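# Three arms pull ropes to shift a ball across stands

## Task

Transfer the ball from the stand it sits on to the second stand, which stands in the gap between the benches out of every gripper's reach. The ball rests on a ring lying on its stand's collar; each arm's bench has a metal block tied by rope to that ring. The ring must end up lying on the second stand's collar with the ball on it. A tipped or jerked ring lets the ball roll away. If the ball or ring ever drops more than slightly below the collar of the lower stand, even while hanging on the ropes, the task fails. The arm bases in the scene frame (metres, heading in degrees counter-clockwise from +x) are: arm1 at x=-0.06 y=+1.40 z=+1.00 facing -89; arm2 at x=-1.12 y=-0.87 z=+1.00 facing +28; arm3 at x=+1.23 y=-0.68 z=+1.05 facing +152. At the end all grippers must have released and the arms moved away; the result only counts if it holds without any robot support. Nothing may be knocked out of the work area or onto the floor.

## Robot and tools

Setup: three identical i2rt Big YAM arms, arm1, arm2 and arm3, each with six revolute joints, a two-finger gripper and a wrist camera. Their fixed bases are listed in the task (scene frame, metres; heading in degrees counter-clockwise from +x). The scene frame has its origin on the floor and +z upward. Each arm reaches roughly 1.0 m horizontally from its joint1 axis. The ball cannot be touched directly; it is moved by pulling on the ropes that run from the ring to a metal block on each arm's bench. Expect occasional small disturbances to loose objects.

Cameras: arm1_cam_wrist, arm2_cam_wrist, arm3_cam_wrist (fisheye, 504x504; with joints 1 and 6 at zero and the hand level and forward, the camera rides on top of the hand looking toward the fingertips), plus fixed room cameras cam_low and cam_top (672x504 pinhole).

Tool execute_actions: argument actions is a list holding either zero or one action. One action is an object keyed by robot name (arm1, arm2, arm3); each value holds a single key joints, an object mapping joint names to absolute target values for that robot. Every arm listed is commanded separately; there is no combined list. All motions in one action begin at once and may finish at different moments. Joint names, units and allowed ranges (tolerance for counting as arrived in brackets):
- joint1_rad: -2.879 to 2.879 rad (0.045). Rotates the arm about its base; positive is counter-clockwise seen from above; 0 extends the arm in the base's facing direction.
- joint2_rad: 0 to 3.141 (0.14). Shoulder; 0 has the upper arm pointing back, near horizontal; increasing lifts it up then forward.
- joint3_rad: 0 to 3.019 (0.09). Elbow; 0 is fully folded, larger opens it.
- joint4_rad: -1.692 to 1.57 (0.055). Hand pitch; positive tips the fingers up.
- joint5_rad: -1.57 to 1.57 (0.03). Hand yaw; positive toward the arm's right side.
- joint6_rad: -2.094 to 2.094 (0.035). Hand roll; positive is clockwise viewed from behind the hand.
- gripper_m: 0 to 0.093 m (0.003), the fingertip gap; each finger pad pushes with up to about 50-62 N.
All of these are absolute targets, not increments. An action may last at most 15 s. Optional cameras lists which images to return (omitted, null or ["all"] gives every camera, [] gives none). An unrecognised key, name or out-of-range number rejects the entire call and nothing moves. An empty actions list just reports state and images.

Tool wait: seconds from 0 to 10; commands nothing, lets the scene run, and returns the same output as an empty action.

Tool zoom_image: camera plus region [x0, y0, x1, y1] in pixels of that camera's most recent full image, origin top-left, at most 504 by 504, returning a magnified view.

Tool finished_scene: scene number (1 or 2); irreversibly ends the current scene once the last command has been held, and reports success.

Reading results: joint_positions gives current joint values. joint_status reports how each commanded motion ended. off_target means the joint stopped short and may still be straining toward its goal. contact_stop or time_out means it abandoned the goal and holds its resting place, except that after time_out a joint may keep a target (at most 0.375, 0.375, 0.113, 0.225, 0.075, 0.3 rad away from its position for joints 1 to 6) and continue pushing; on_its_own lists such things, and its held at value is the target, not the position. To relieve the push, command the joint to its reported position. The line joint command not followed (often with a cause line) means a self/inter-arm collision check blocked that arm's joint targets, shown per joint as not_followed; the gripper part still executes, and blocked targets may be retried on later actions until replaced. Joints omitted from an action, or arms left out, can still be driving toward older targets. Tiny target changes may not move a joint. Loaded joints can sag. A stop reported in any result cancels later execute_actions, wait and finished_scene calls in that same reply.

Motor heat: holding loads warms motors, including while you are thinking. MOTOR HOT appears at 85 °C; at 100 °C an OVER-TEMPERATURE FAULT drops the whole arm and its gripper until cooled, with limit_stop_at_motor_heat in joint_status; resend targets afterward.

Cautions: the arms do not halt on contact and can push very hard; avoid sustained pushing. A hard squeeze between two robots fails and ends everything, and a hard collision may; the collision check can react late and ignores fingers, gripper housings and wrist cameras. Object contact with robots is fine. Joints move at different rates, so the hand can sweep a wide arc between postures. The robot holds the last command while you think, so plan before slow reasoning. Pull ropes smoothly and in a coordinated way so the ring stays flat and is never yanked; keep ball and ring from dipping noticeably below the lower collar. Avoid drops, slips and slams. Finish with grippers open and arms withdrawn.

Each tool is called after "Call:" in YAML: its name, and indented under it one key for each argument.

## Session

Call:
execute_actions:
  actions: []

Scene clock: 0.00 s.
arm1.joint_positions: joint1_rad=+0.880 joint2_rad=+0.390 joint3_rad=+1.676 joint4_rad=-1.413 joint5_rad=+0.144 joint6_rad=-0.105 gripper_m=+0.094
arm1.joint_status: not commanded
arm1.hand: x=-0.0493 y=+1.3470 z=+1.6687 quat_wxyz=(-0.593, -0.261, -0.702, +0.295) (m; scene frame)
arm2.joint_positions: joint1_rad=-0.572 joint2_rad=+0.408 joint3_rad=+1.404 joint4_rad=-1.181 joint5_rad=-0.079 joint6_rad=+0.219 gripper_m=+0.095
arm2.joint_status: not commanded
arm2.hand: x=-0.9645 y=-0.8684 z=+1.6177 quat_wxyz=(-0.634, -0.093, -0.765, -0.070) (m; scene frame)
arm3.joint_positions: joint1_rad=+0.471 joint2_rad=+0.355 joint3_rad=+1.347 joint4_rad=-1.295 joint5_rad=-0.147 joint6_rad=-0.590 gripper_m=+0.094
arm3.joint_status: not commanded
arm3.hand: x=+1.1034 y=-0.6924 z=+1.6270 quat_wxyz=(-0.120, +0.756, +0.263, -0.587) (m; scene frame)
pictures: arm1_cam_wrist, arm2_cam_wrist, arm3_cam_wrist, cam_low, cam_top
Images, in order (width x height): arm1_cam_wrist 504x504, arm2_cam_wrist 504x504, arm3_cam_wrist 504x504, cam_low 672x504, cam_top 672x504.

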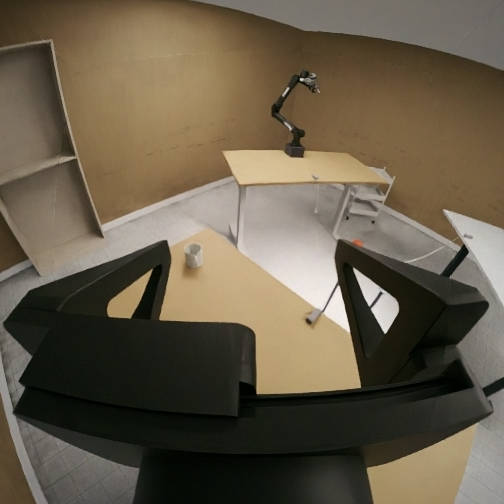

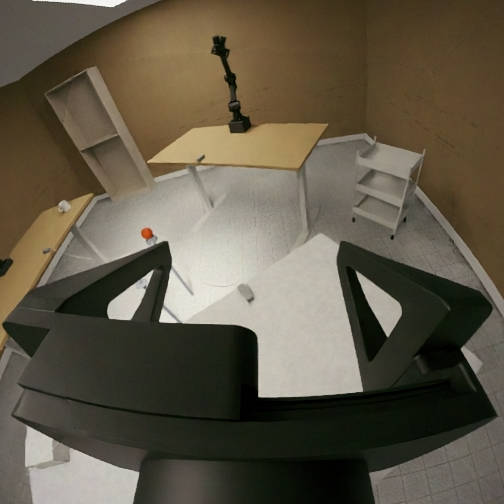

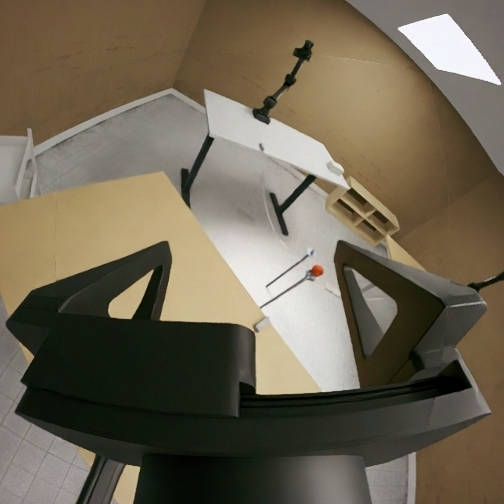

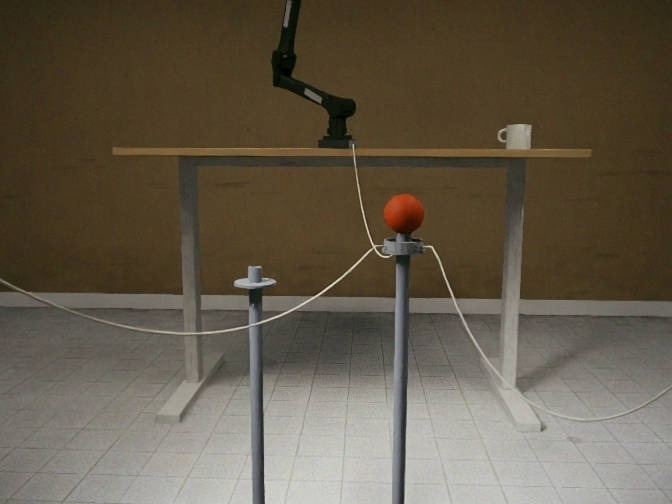

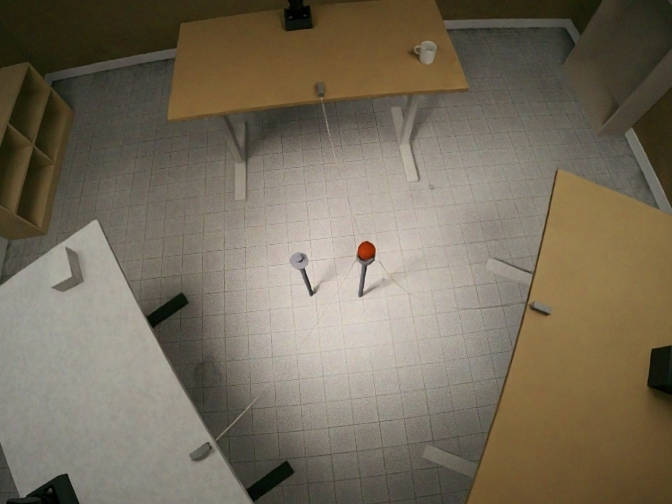

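Call:
zoom_image:
  camera: "cam_low"
  region: [340, 180, 480, 280]

Call:
zoom_image:
  camera: "cam_low"
  region: [190, 230, 330, 330]

Call:
zoom_image:
  camera: "cam_top"
  region: [280, 220, 400, 320]

Region (340, 180, 480, 280) of cam_low's 672x504 image, scaled by 3.600, with more detail than that image has; it fills the top 360 rows of this view, and the rest is white.

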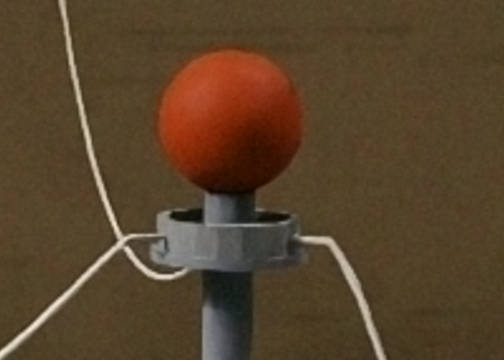

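Region (190, 230, 330, 330) of cam_low's 672x504 image, scaled by 3.600, with more detail than that image has; it fills the top 360 rows of this view, and the rest is white.

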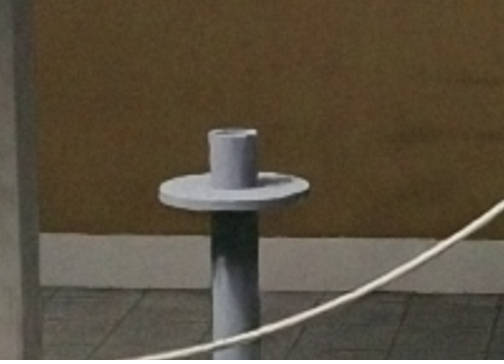

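Region (280, 220, 400, 320) of cam_top's 672x504 image, scaled by 4.200, with more detail than that image has.

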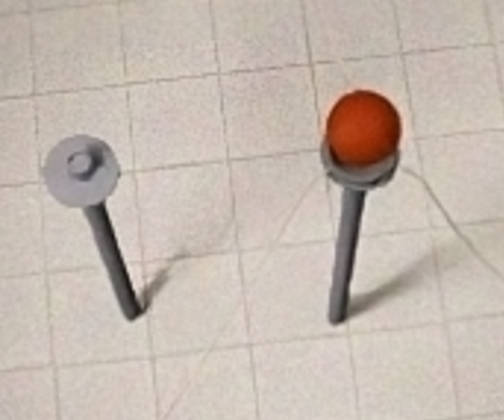

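Call:
zoom_image:
  camera: "cam_top"
  region: [280, 50, 360, 130]

Call:
zoom_image:
  camera: "cam_top"
  region: [160, 410, 250, 500]

Call:
zoom_image:
  camera: "cam_top"
  region: [500, 270, 580, 350]

Region (280, 50, 360, 130) of cam_top's 672x504 image, scaled by 6.300, with more detail than that image has.

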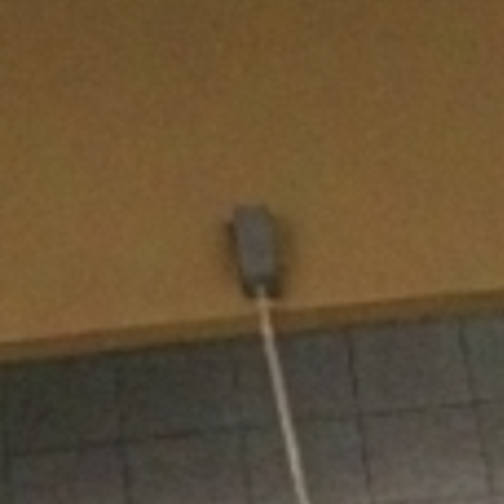

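Region (160, 410, 250, 500) of cam_top's 672x504 image, scaled by 5.600, with more detail than that image has.

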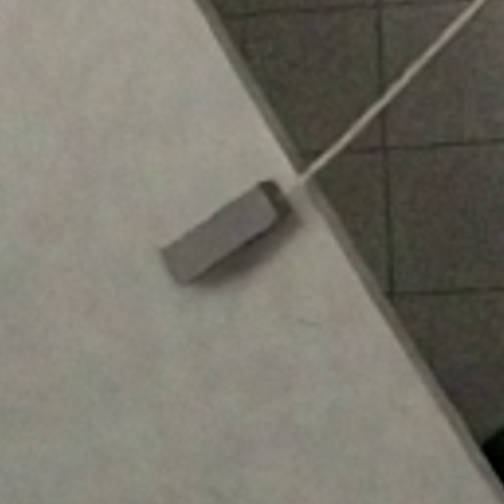

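Region (500, 270, 580, 350) of cam_top's 672x504 image, scaled by 6.300, with more detail than that image has.

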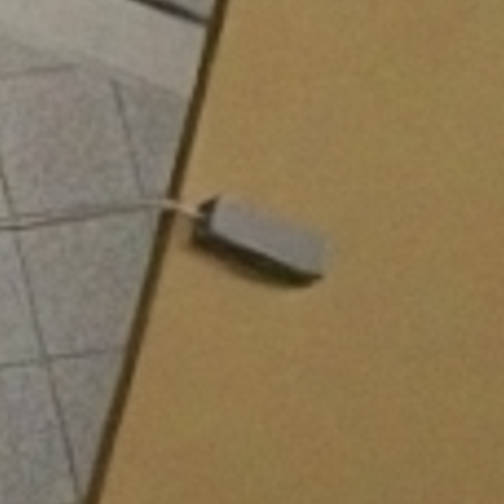

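Call:
execute_actions:
  actions:
    - {"arm1":{"joints":{"joint1_rad":0.111,"joint2_rad":1.72,"joint3_rad":1.027,"joint4_rad":-0.258,"joint5_rad":0.0,"joint6_rad":0.12,"gripper_m":0.075}},"arm2":{"joints":{"joint1_rad":-0.211,"joint2_rad":1.765,"joint3_rad":1.10,"joint4_rad":-0.322,"joint5_rad":0.0,"joint6_rad":-0.245,"gripper_m":0.075}},"arm3":{"joints":{"joint1_rad":-0.117,"joint2_rad":1.86,"joint3_rad":1.018,"joint4_rad":-0.15,"joint5_rad":0.0,"joint6_rad":-0.137,"gripper_m":0.075}}}

Scene clock: 121.87 s.
arm1.joint_positions: joint1_rad=+0.106 joint2_rad=+1.725 joint3_rad=+1.006 joint4_rad=-0.282 joint5_rad=-0.001 joint6_rad=+0.112 gripper_m=+0.075
arm1.joint_status: all done
arm1.hand: x=+0.0079 y=+0.8389 z=+1.0275 quat_wxyz=(-0.223, -0.677, -0.681, +0.166) (m; scene frame)
arm2.joint_positions: joint1_rad=-0.211 joint2_rad=+1.769 joint3_rad=+1.105 joint4_rad=-0.335 joint5_rad=-0.002 joint6_rad=-0.238 gripper_m=+0.075
arm2.joint_status: all done
arm2.hand: x=-0.5415 y=-0.7100 z=+1.0442 quat_wxyz=(-0.281, +0.242, -0.929, -0.005) (m; scene frame)
arm3.joint_positions: joint1_rad=-0.115 joint2_rad=+1.864 joint3_rad=+1.009 joint4_rad=-0.166 joint5_rad=-0.001 joint6_rad=-0.146 gripper_m=+0.075
arm3.joint_status: all done
arm3.hand: x=+0.7563 y=-0.3472 z=+1.0307 quat_wxyz=(-0.094, +0.936, -0.223, -0.257) (m; scene frame)
pictures: arm1_cam_wrist, arm2_cam_wrist, arm3_cam_wrist, cam_low, cam_top
Images, in order (width x height): arm1_cam_wrist 504x504, arm2_cam_wrist 504x504, arm3_cam_wrist 504x504, cam_low 672x504, cam_top 672x504.

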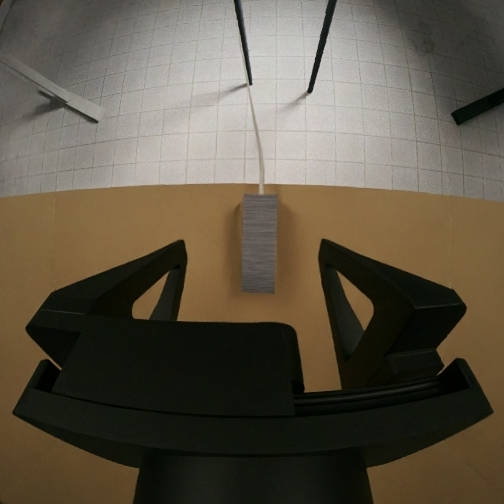

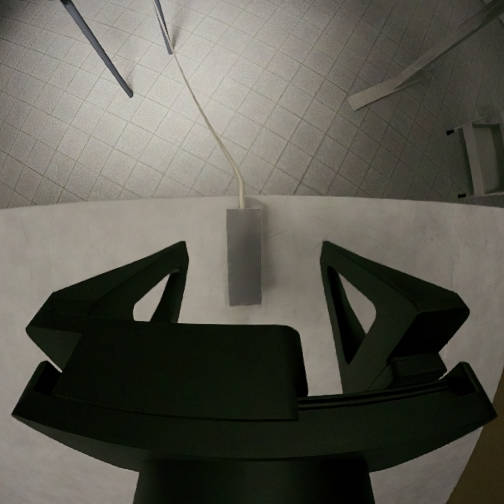

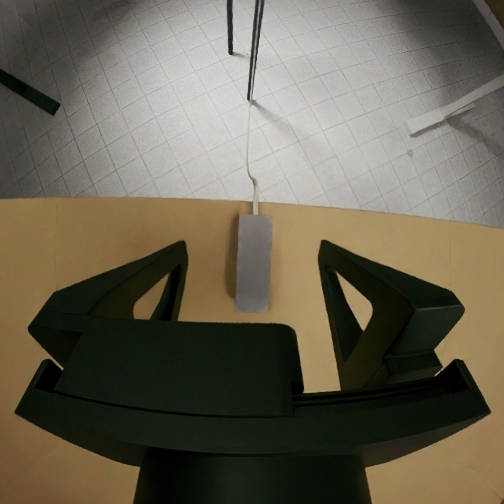

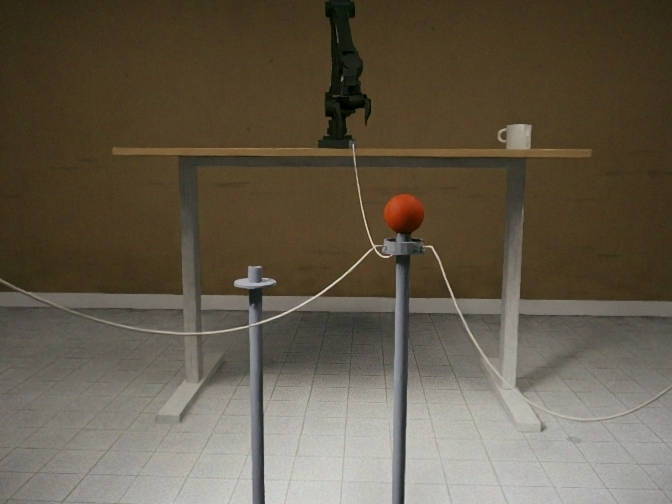

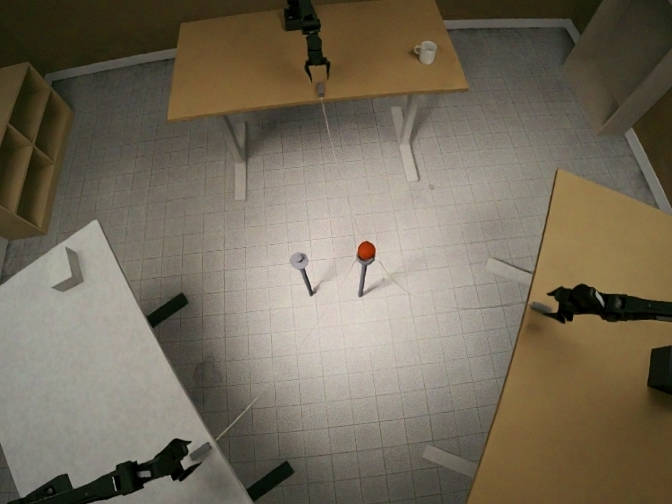

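Call:
execute_actions:
  actions: []

Scene clock: 163.20 s.
arm1.joint_positions: joint1_rad=+0.106 joint2_rad=+1.725 joint3_rad=+1.006 joint4_rad=-0.282 joint5_rad=-0.001 joint6_rad=+0.112 gripper_m=+0.075
arm1.joint_status: all done
arm1.hand: x=+0.0079 y=+0.8389 z=+1.0275 quat_wxyz=(-0.223, -0.677, -0.681, +0.166) (m; scene frame)
arm2.joint_positions: joint1_rad=-0.211 joint2_rad=+1.769 joint3_rad=+1.105 joint4_rad=-0.335 joint5_rad=-0.002 joint6_rad=-0.238 gripper_m=+0.075
arm2.joint_status: all done
arm2.hand: x=-0.5415 y=-0.7100 z=+1.0442 quat_wxyz=(-0.281, +0.242, -0.929, -0.005) (m; scene frame)
arm3.joint_positions: joint1_rad=-0.115 joint2_rad=+1.864 joint3_rad=+1.009 joint4_rad=-0.166 joint5_rad=-0.001 joint6_rad=-0.146 gripper_m=+0.075
arm3.joint_status: all done
arm3.hand: x=+0.7563 y=-0.3472 z=+1.0307 quat_wxyz=(-0.094, +0.936, -0.223, -0.257) (m; scene frame)
pictures: arm1_cam_wrist, arm2_cam_wrist, arm3_cam_wrist, cam_low, cam_top
Images, in order (width x height): arm1_cam_wrist 504x504, arm2_cam_wrist 504x504, arm3_cam_wrist 504x504, cam_low 672x504, cam_top 672x504.

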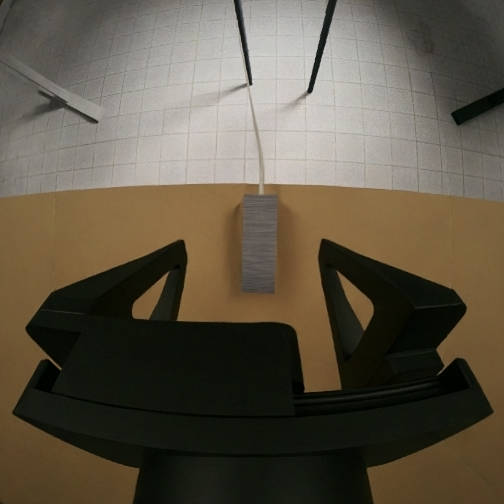

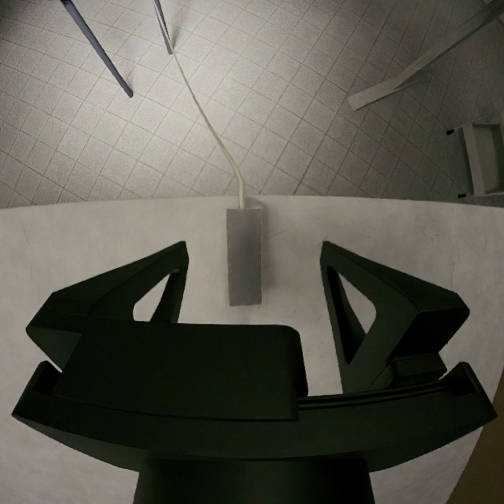

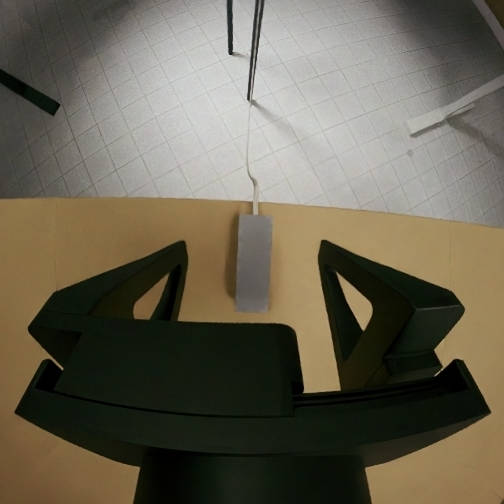

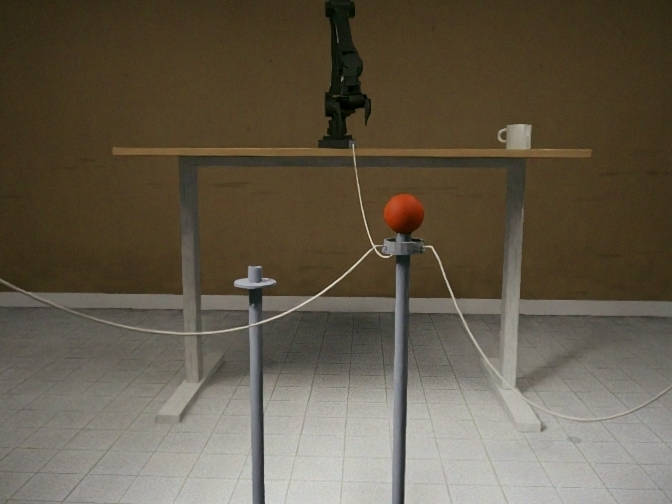

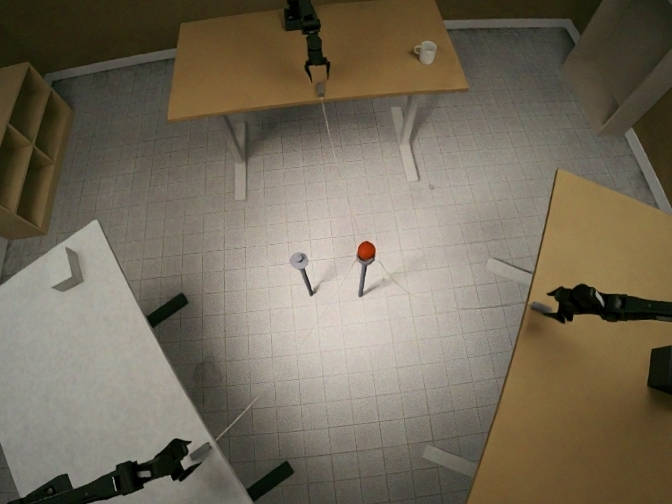

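Call:
execute_actions:
  actions:
    - {"arm1":{"joints":{"joint2_rad":1.823}},"arm2":{"joints":{"joint2_rad":1.867}},"arm3":{"joints":{"joint2_rad":1.964}}}
  cameras: ["arm1_cam_wrist","arm2_cam_wrist","arm3_cam_wrist"]

Scene clock: 174.17 s.
arm1.joint_positions: joint1_rad=+0.106 joint2_rad=+1.835 joint3_rad=+1.006 joint4_rad=-0.276 joint5_rad=-0.001 joint6_rad=+0.112 gripper_m=+0.075
arm1.joint_status: all done
arm1.hand: x=+0.0073 y=+0.8518 z=+0.9688 quat_wxyz=(-0.183, -0.686, -0.691, +0.134) (m; scene frame)
arm2.joint_positions: joint1_rad=-0.211 joint2_rad=+1.869 joint3_rad=+1.105 joint4_rad=-0.331 joint5_rad=-0.002 joint6_rad=-0.238 gripper_m=+0.075
arm2.joint_status: all done
arm2.hand: x=-0.5517 y=-0.7129 z=+0.9877 quat_wxyz=(-0.234, +0.245, -0.941, -0.004) (m; scene frame)
arm3.joint_positions: joint1_rad=-0.115 joint2_rad=+1.969 joint3_rad=+1.009 joint4_rad=-0.161 joint5_rad=-0.001 joint6_rad=-0.146 gripper_m=+0.075
arm3.joint_status: all done
arm3.hand: x=+0.7706 y=-0.3582 z=+0.9740 quat_wxyz=(-0.076, +0.948, -0.225, -0.212) (m; scene frame)
pictures: arm1_cam_wrist, arm2_cam_wrist, arm3_cam_wrist
Images, in order (width x height): arm1_cam_wrist 504x504, arm2_cam_wrist 504x504, arm3_cam_wrist 504x504.

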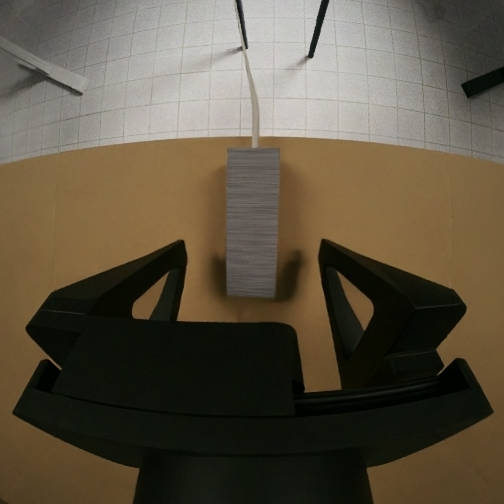

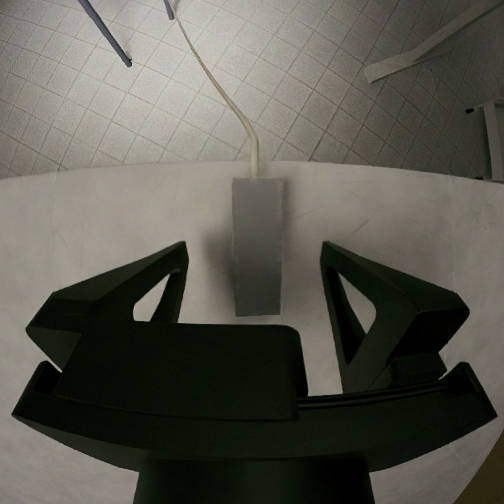

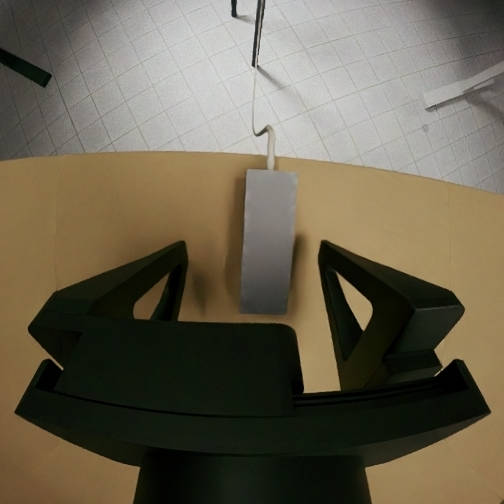

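Call:
execute_actions:
  actions:
    - {"arm1":{"joints":{"gripper_m":0.0}},"arm2":{"joints":{"joint2_rad":1.874,"gripper_m":0.0}},"arm3":{"joints":{"joint2_rad":1.969,"gripper_m":0.0}}}
  cameras: ["arm1_cam_wrist","arm2_cam_wrist","arm3_cam_wrist"]

Scene clock: 183.43 s.
arm1.joint_positions: joint1_rad=+0.106 joint2_rad=+1.835 joint3_rad=+1.006 joint4_rad=-0.276 joint5_rad=+0.000 joint6_rad=+0.112 gripper_m=+0.025
arm1.joint_status: gripper_m off_target (ended at +0.025, target +0.000)
arm1.hand: x=+0.0072 y=+0.8518 z=+0.9688 quat_wxyz=(-0.183, -0.687, -0.691, +0.134) (m; scene frame)
arm2.joint_positions: joint1_rad=-0.211 joint2_rad=+1.869 joint3_rad=+1.105 joint4_rad=-0.330 joint5_rad=-0.001 joint6_rad=-0.239 gripper_m=+0.025
arm2.joint_status: gripper_m off_target (ended at +0.025, target +0.000); the others done
arm2.hand: x=-0.5516 y=-0.7130 z=+0.9877 quat_wxyz=(-0.234, +0.245, -0.941, -0.003) (m; scene frame)
arm3.joint_positions: joint1_rad=-0.115 joint2_rad=+1.969 joint3_rad=+1.009 joint4_rad=-0.161 joint5_rad=+0.000 joint6_rad=-0.145 gripper_m=+0.025
arm3.joint_status: gripper_m off_target (ended at +0.025, target +0.000); the others done
arm3.hand: x=+0.7706 y=-0.3581 z=+0.9740 quat_wxyz=(-0.076, +0.948, -0.226, -0.212) (m; scene frame)
pictures: arm1_cam_wrist, arm2_cam_wrist, arm3_cam_wrist
Images, in order (width x height): arm1_cam_wrist 504x504, arm2_cam_wrist 504x504, arm3_cam_wrist 504x504.

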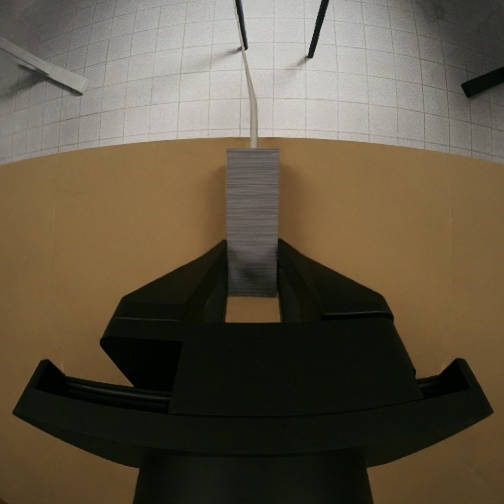

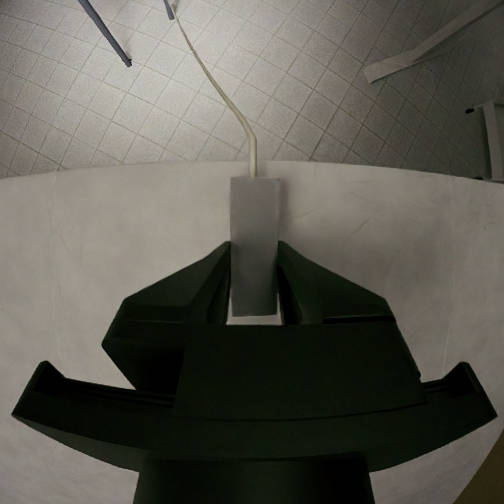

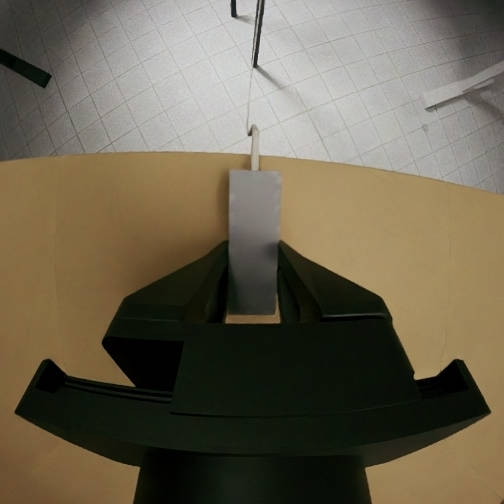

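Call:
execute_actions:
  actions:
    - {"arm1":{"joints":{"joint1_rad":0.199,"joint2_rad":1.56,"joint4_rad":-0.333,"joint6_rad":0.0}},"arm2":{"joints":{"joint1_rad":0.197,"joint2_rad":1.403,"joint4_rad":-0.525,"joint6_rad":0.0}},"arm3":{"joints":{"joint1_rad":-0.407,"joint2_rad":1.0,"joint4_rad":-1.374,"joint6_rad":0.0}}}

Scene clock: 305.10 s.
arm1.joint_positions: joint1_rad=+0.204 joint2_rad=+1.562 joint3_rad=+1.006 joint4_rad=-0.328 joint5_rad=+0.000 joint6_rad=+0.009 gripper_m=+0.025
arm1.joint_status: all done
arm1.hand: x=+0.0615 y=+0.8479 z=+1.1107 quat_wxyz=(-0.267, -0.594, -0.731, +0.201) (m; scene frame)
arm2.joint_positions: joint1_rad=+0.196 joint2_rad=+1.407 joint3_rad=+1.097 joint4_rad=-0.523 joint5_rad=-0.003 joint6_rad=-0.007 gripper_m=+0.025
arm2.joint_status: all done
arm2.hand: x=-0.6830 y=-0.5199 z=+1.2143 quat_wxyz=(-0.338, +0.314, -0.879, -0.119) (m; scene frame)
arm3.joint_positions: joint1_rad=-0.417 joint2_rad=+1.008 joint3_rad=+1.005 joint4_rad=-1.366 joint5_rad=+0.002 joint6_rad=-0.010 gripper_m=+0.025
arm3.joint_status: all done
arm3.hand: x=+1.0432 y=-0.4297 z=+1.2976 quat_wxyz=(-0.039, +0.895, -0.434, -0.094) (m; scene frame)
pictures: arm1_cam_wrist, arm2_cam_wrist, arm3_cam_wrist, cam_low, cam_top
Images, in order (width x height): arm1_cam_wrist 504x504, arm2_cam_wrist 504x504, arm3_cam_wrist 504x504, cam_low 672x504, cam_top 672x504.

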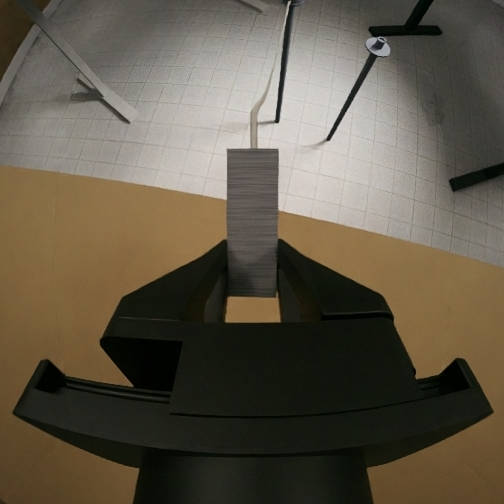

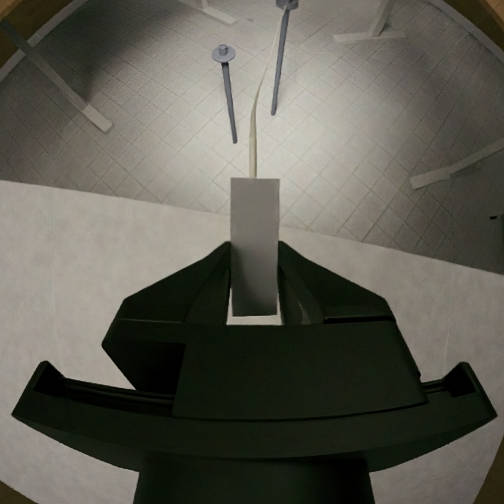

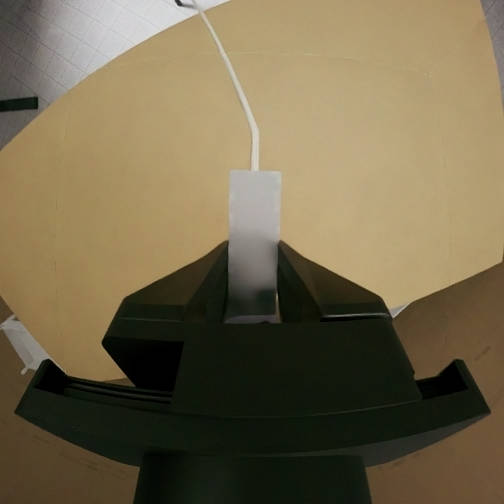

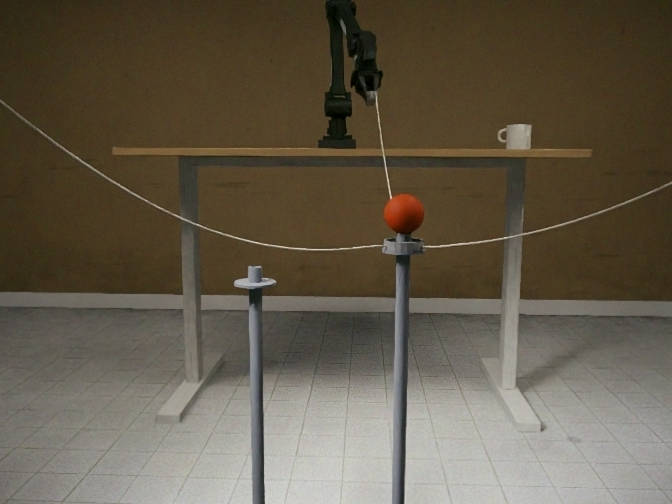

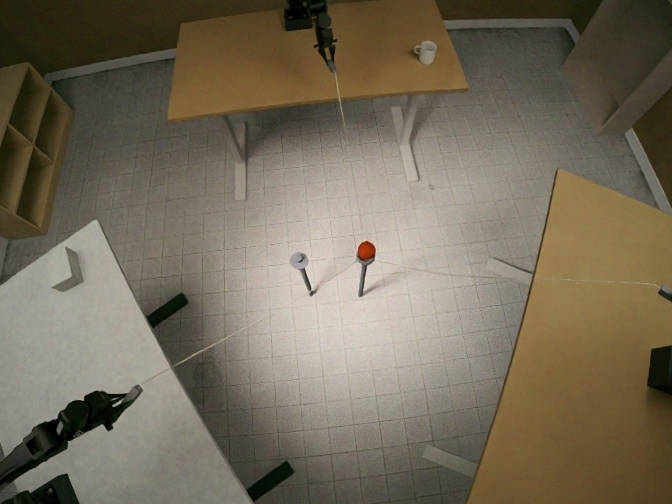

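Call:
execute_actions:
  actions:
    - {"arm1":{"joints":{"joint2_rad":1.483}},"arm2":{"joints":{"joint2_rad":1.334}},"arm3":{"joints":{"joint2_rad":0.923}}}

Scene clock: 334.70 s.
arm1.joint_positions: joint1_rad=+0.204 joint2_rad=+1.505 joint3_rad=+1.006 joint4_rad=-0.328 joint5_rad=+0.000 joint6_rad=+0.009 gripper_m=+0.025
arm1.joint_status: all done
arm1.hand: x=+0.0610 y=+0.8478 z=+1.1421 quat_wxyz=(-0.288, -0.588, -0.724, +0.218) (m; scene frame)
arm2.joint_positions: joint1_rad=+0.196 joint2_rad=+1.332 joint3_rad=+1.097 joint4_rad=-0.524 joint5_rad=-0.003 joint6_rad=-0.007 gripper_m=+0.025
arm2.joint_status: all done
arm2.hand: x=-0.6893 y=-0.5250 z=+1.2544 quat_wxyz=(-0.371, +0.310, -0.866, -0.130) (m; scene frame)
arm3.joint_positions: joint1_rad=-0.417 joint2_rad=+0.926 joint3_rad=+1.005 joint4_rad=-1.366 joint5_rad=+0.001 joint6_rad=-0.010 gripper_m=+0.025
arm3.joint_status: all done
arm3.hand: x=+1.0498 y=-0.4376 z=+1.3205 quat_wxyz=(-0.056, +0.890, -0.433, -0.130) (m; scene frame)
pictures: arm1_cam_wrist, arm2_cam_wrist, arm3_cam_wrist, cam_low, cam_top
Images, in order (width x height): arm1_cam_wrist 504x504, arm2_cam_wrist 504x504, arm3_cam_wrist 504x504, cam_low 672x504, cam_top 672x504.

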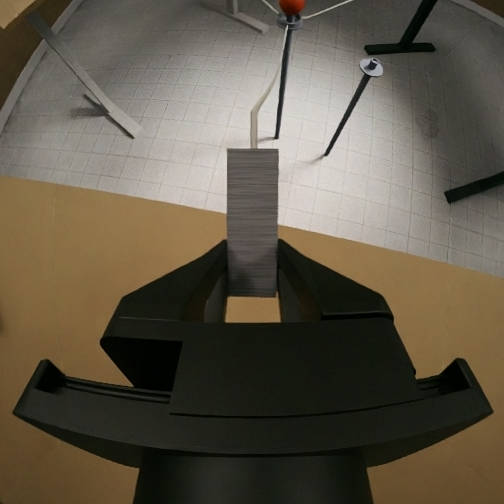

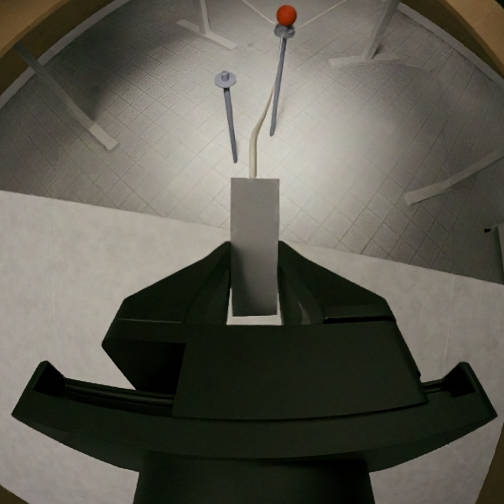

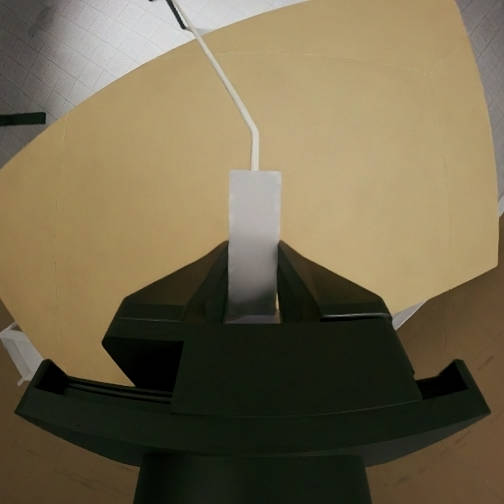

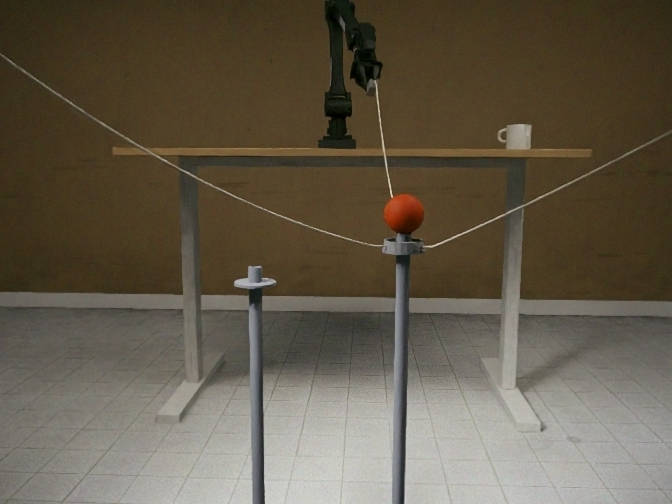

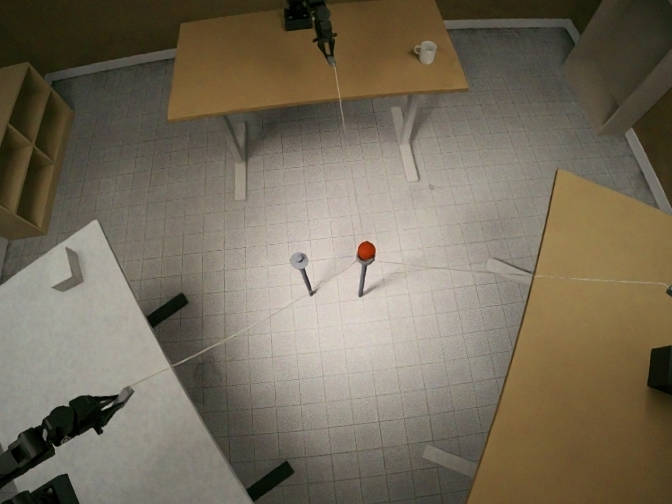

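Call:
zoom_image:
  camera: "cam_low"
  region: [320, 170, 490, 290]

Call:
zoom_image:
  camera: "arm2_cam_wrist"
  region: [190, 0, 370, 100]

Region (320, 170, 490, 290) of cam_low's 672x504 image, scaled by 2.965, with more detail than that image has; it fills the top 356 rows of this view, and the rest is white.

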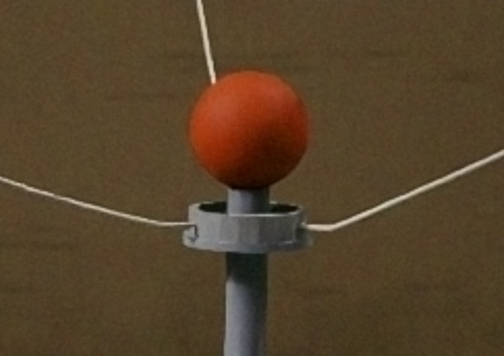

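Region (190, 0, 370, 100) of arm2_cam_wrist's 504x504 image, scaled by 2.800, with more detail than that image has.

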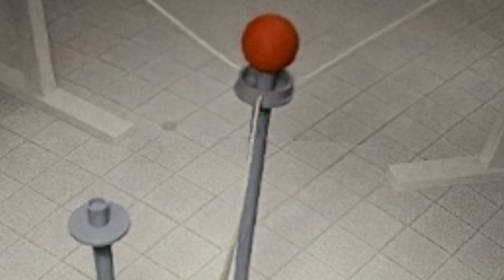

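Call:
execute_actions:
  actions:
    - {"arm1":{"joints":{"joint2_rad":1.445}},"arm2":{"joints":{"joint2_rad":1.292}},"arm3":{"joints":{"joint2_rad":0.898}}}

Call:
zoom_image:
  camera: "cam_low"
  region: [320, 170, 490, 290]

Call:
zoom_image:
  camera: "arm2_cam_wrist"
  region: [210, 0, 360, 100]

Call:
zoom_image:
  camera: "arm1_cam_wrist"
  region: [210, 0, 360, 100]

Scene clock: 405.30 s.
arm1.joint_positions: joint1_rad=+0.204 joint2_rad=+1.476 joint3_rad=+1.006 joint4_rad=-0.328 joint5_rad=+0.000 joint6_rad=+0.009 gripper_m=+0.025
arm1.joint_status: all done
arm1.hand: x=+0.0606 y=+0.8484 z=+1.1577 quat_wxyz=(-0.298, -0.585, -0.719, +0.227) (m; scene frame)
arm2.joint_positions: joint1_rad=+0.196 joint2_rad=+1.304 joint3_rad=+1.097 joint4_rad=-0.524 joint5_rad=-0.003 joint6_rad=-0.007 gripper_m=+0.025
arm2.joint_status: all done
arm2.hand: x=-0.6921 y=-0.5273 z=+1.2690 quat_wxyz=(-0.383, +0.307, -0.861, -0.135) (m; scene frame)
arm3.joint_positions: joint1_rad=-0.417 joint2_rad=+0.919 joint3_rad=+1.005 joint4_rad=-1.366 joint5_rad=+0.000 joint6_rad=-0.010 gripper_m=+0.025
arm3.joint_status: all done
arm3.hand: x=+1.0502 y=-0.4385 z=+1.3223 quat_wxyz=(-0.057, +0.890, -0.432, -0.133) (m; scene frame)
pictures: arm1_cam_wrist, arm2_cam_wrist, arm3_cam_wrist, cam_low, cam_top
Images, in order (width x height): arm1_cam_wrist 504x504, arm2_cam_wrist 504x504, arm3_cam_wrist 504x504, cam_low 672x504, cam_top 672x504.

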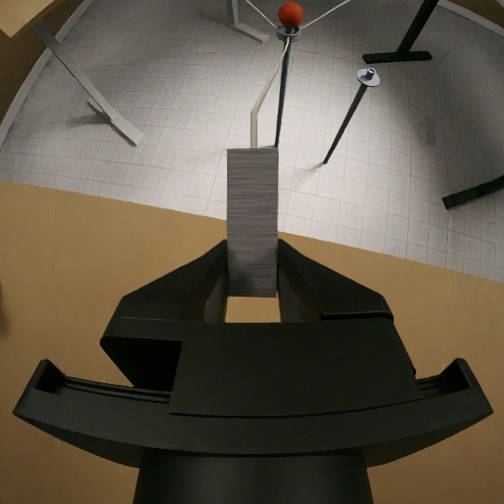

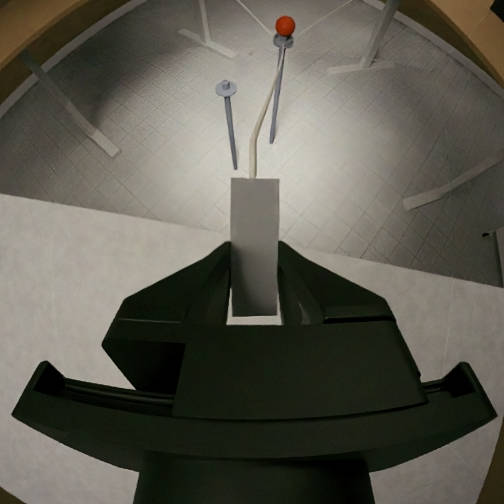

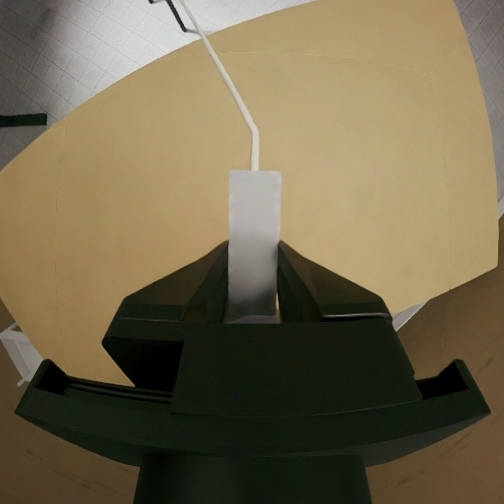

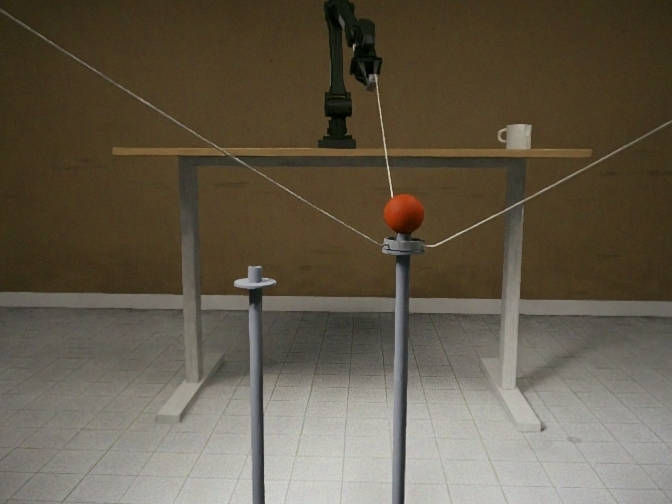

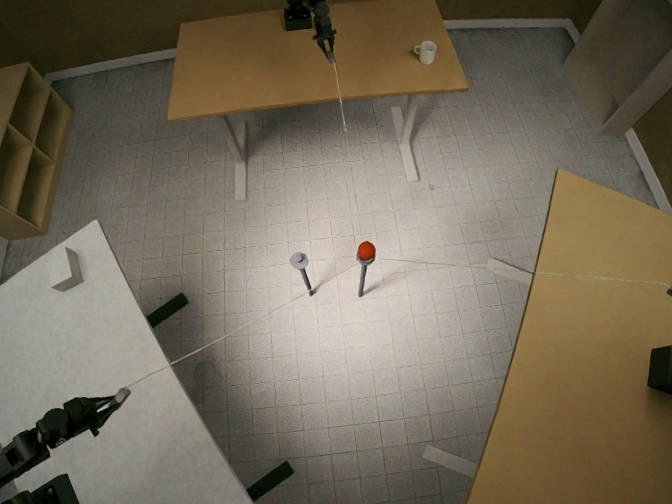

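Region (320, 170, 490, 290) of cam_low's 672x504 image, scaled by 2.965, with more detail than that image has; it fills the top 356 rows of this view, and the rest is white.

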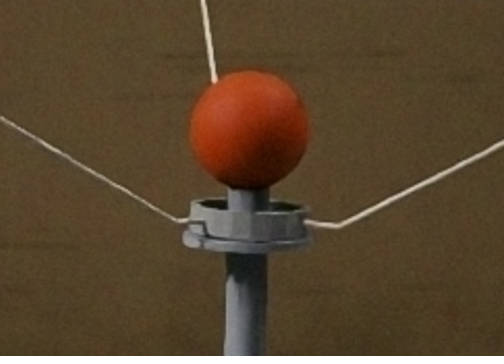

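Region (210, 0, 360, 100) of arm2_cam_wrist's 504x504 image, scaled by 3.360, with more detail than that image has.

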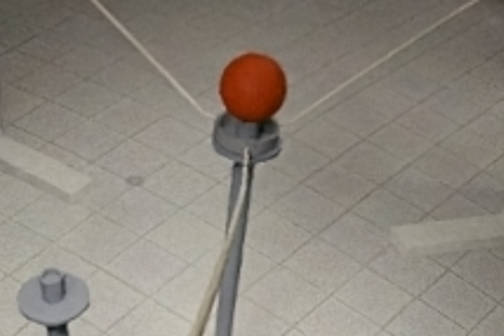

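Region (210, 0, 360, 100) of arm1_cam_wrist's 504x504 image, scaled by 3.360, with more detail than that image has.

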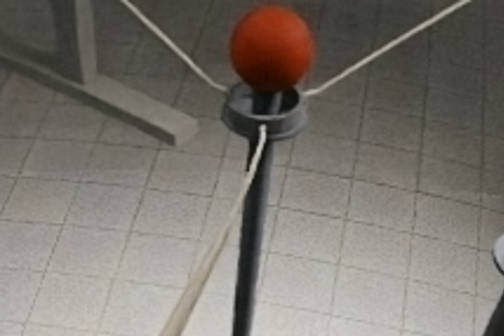

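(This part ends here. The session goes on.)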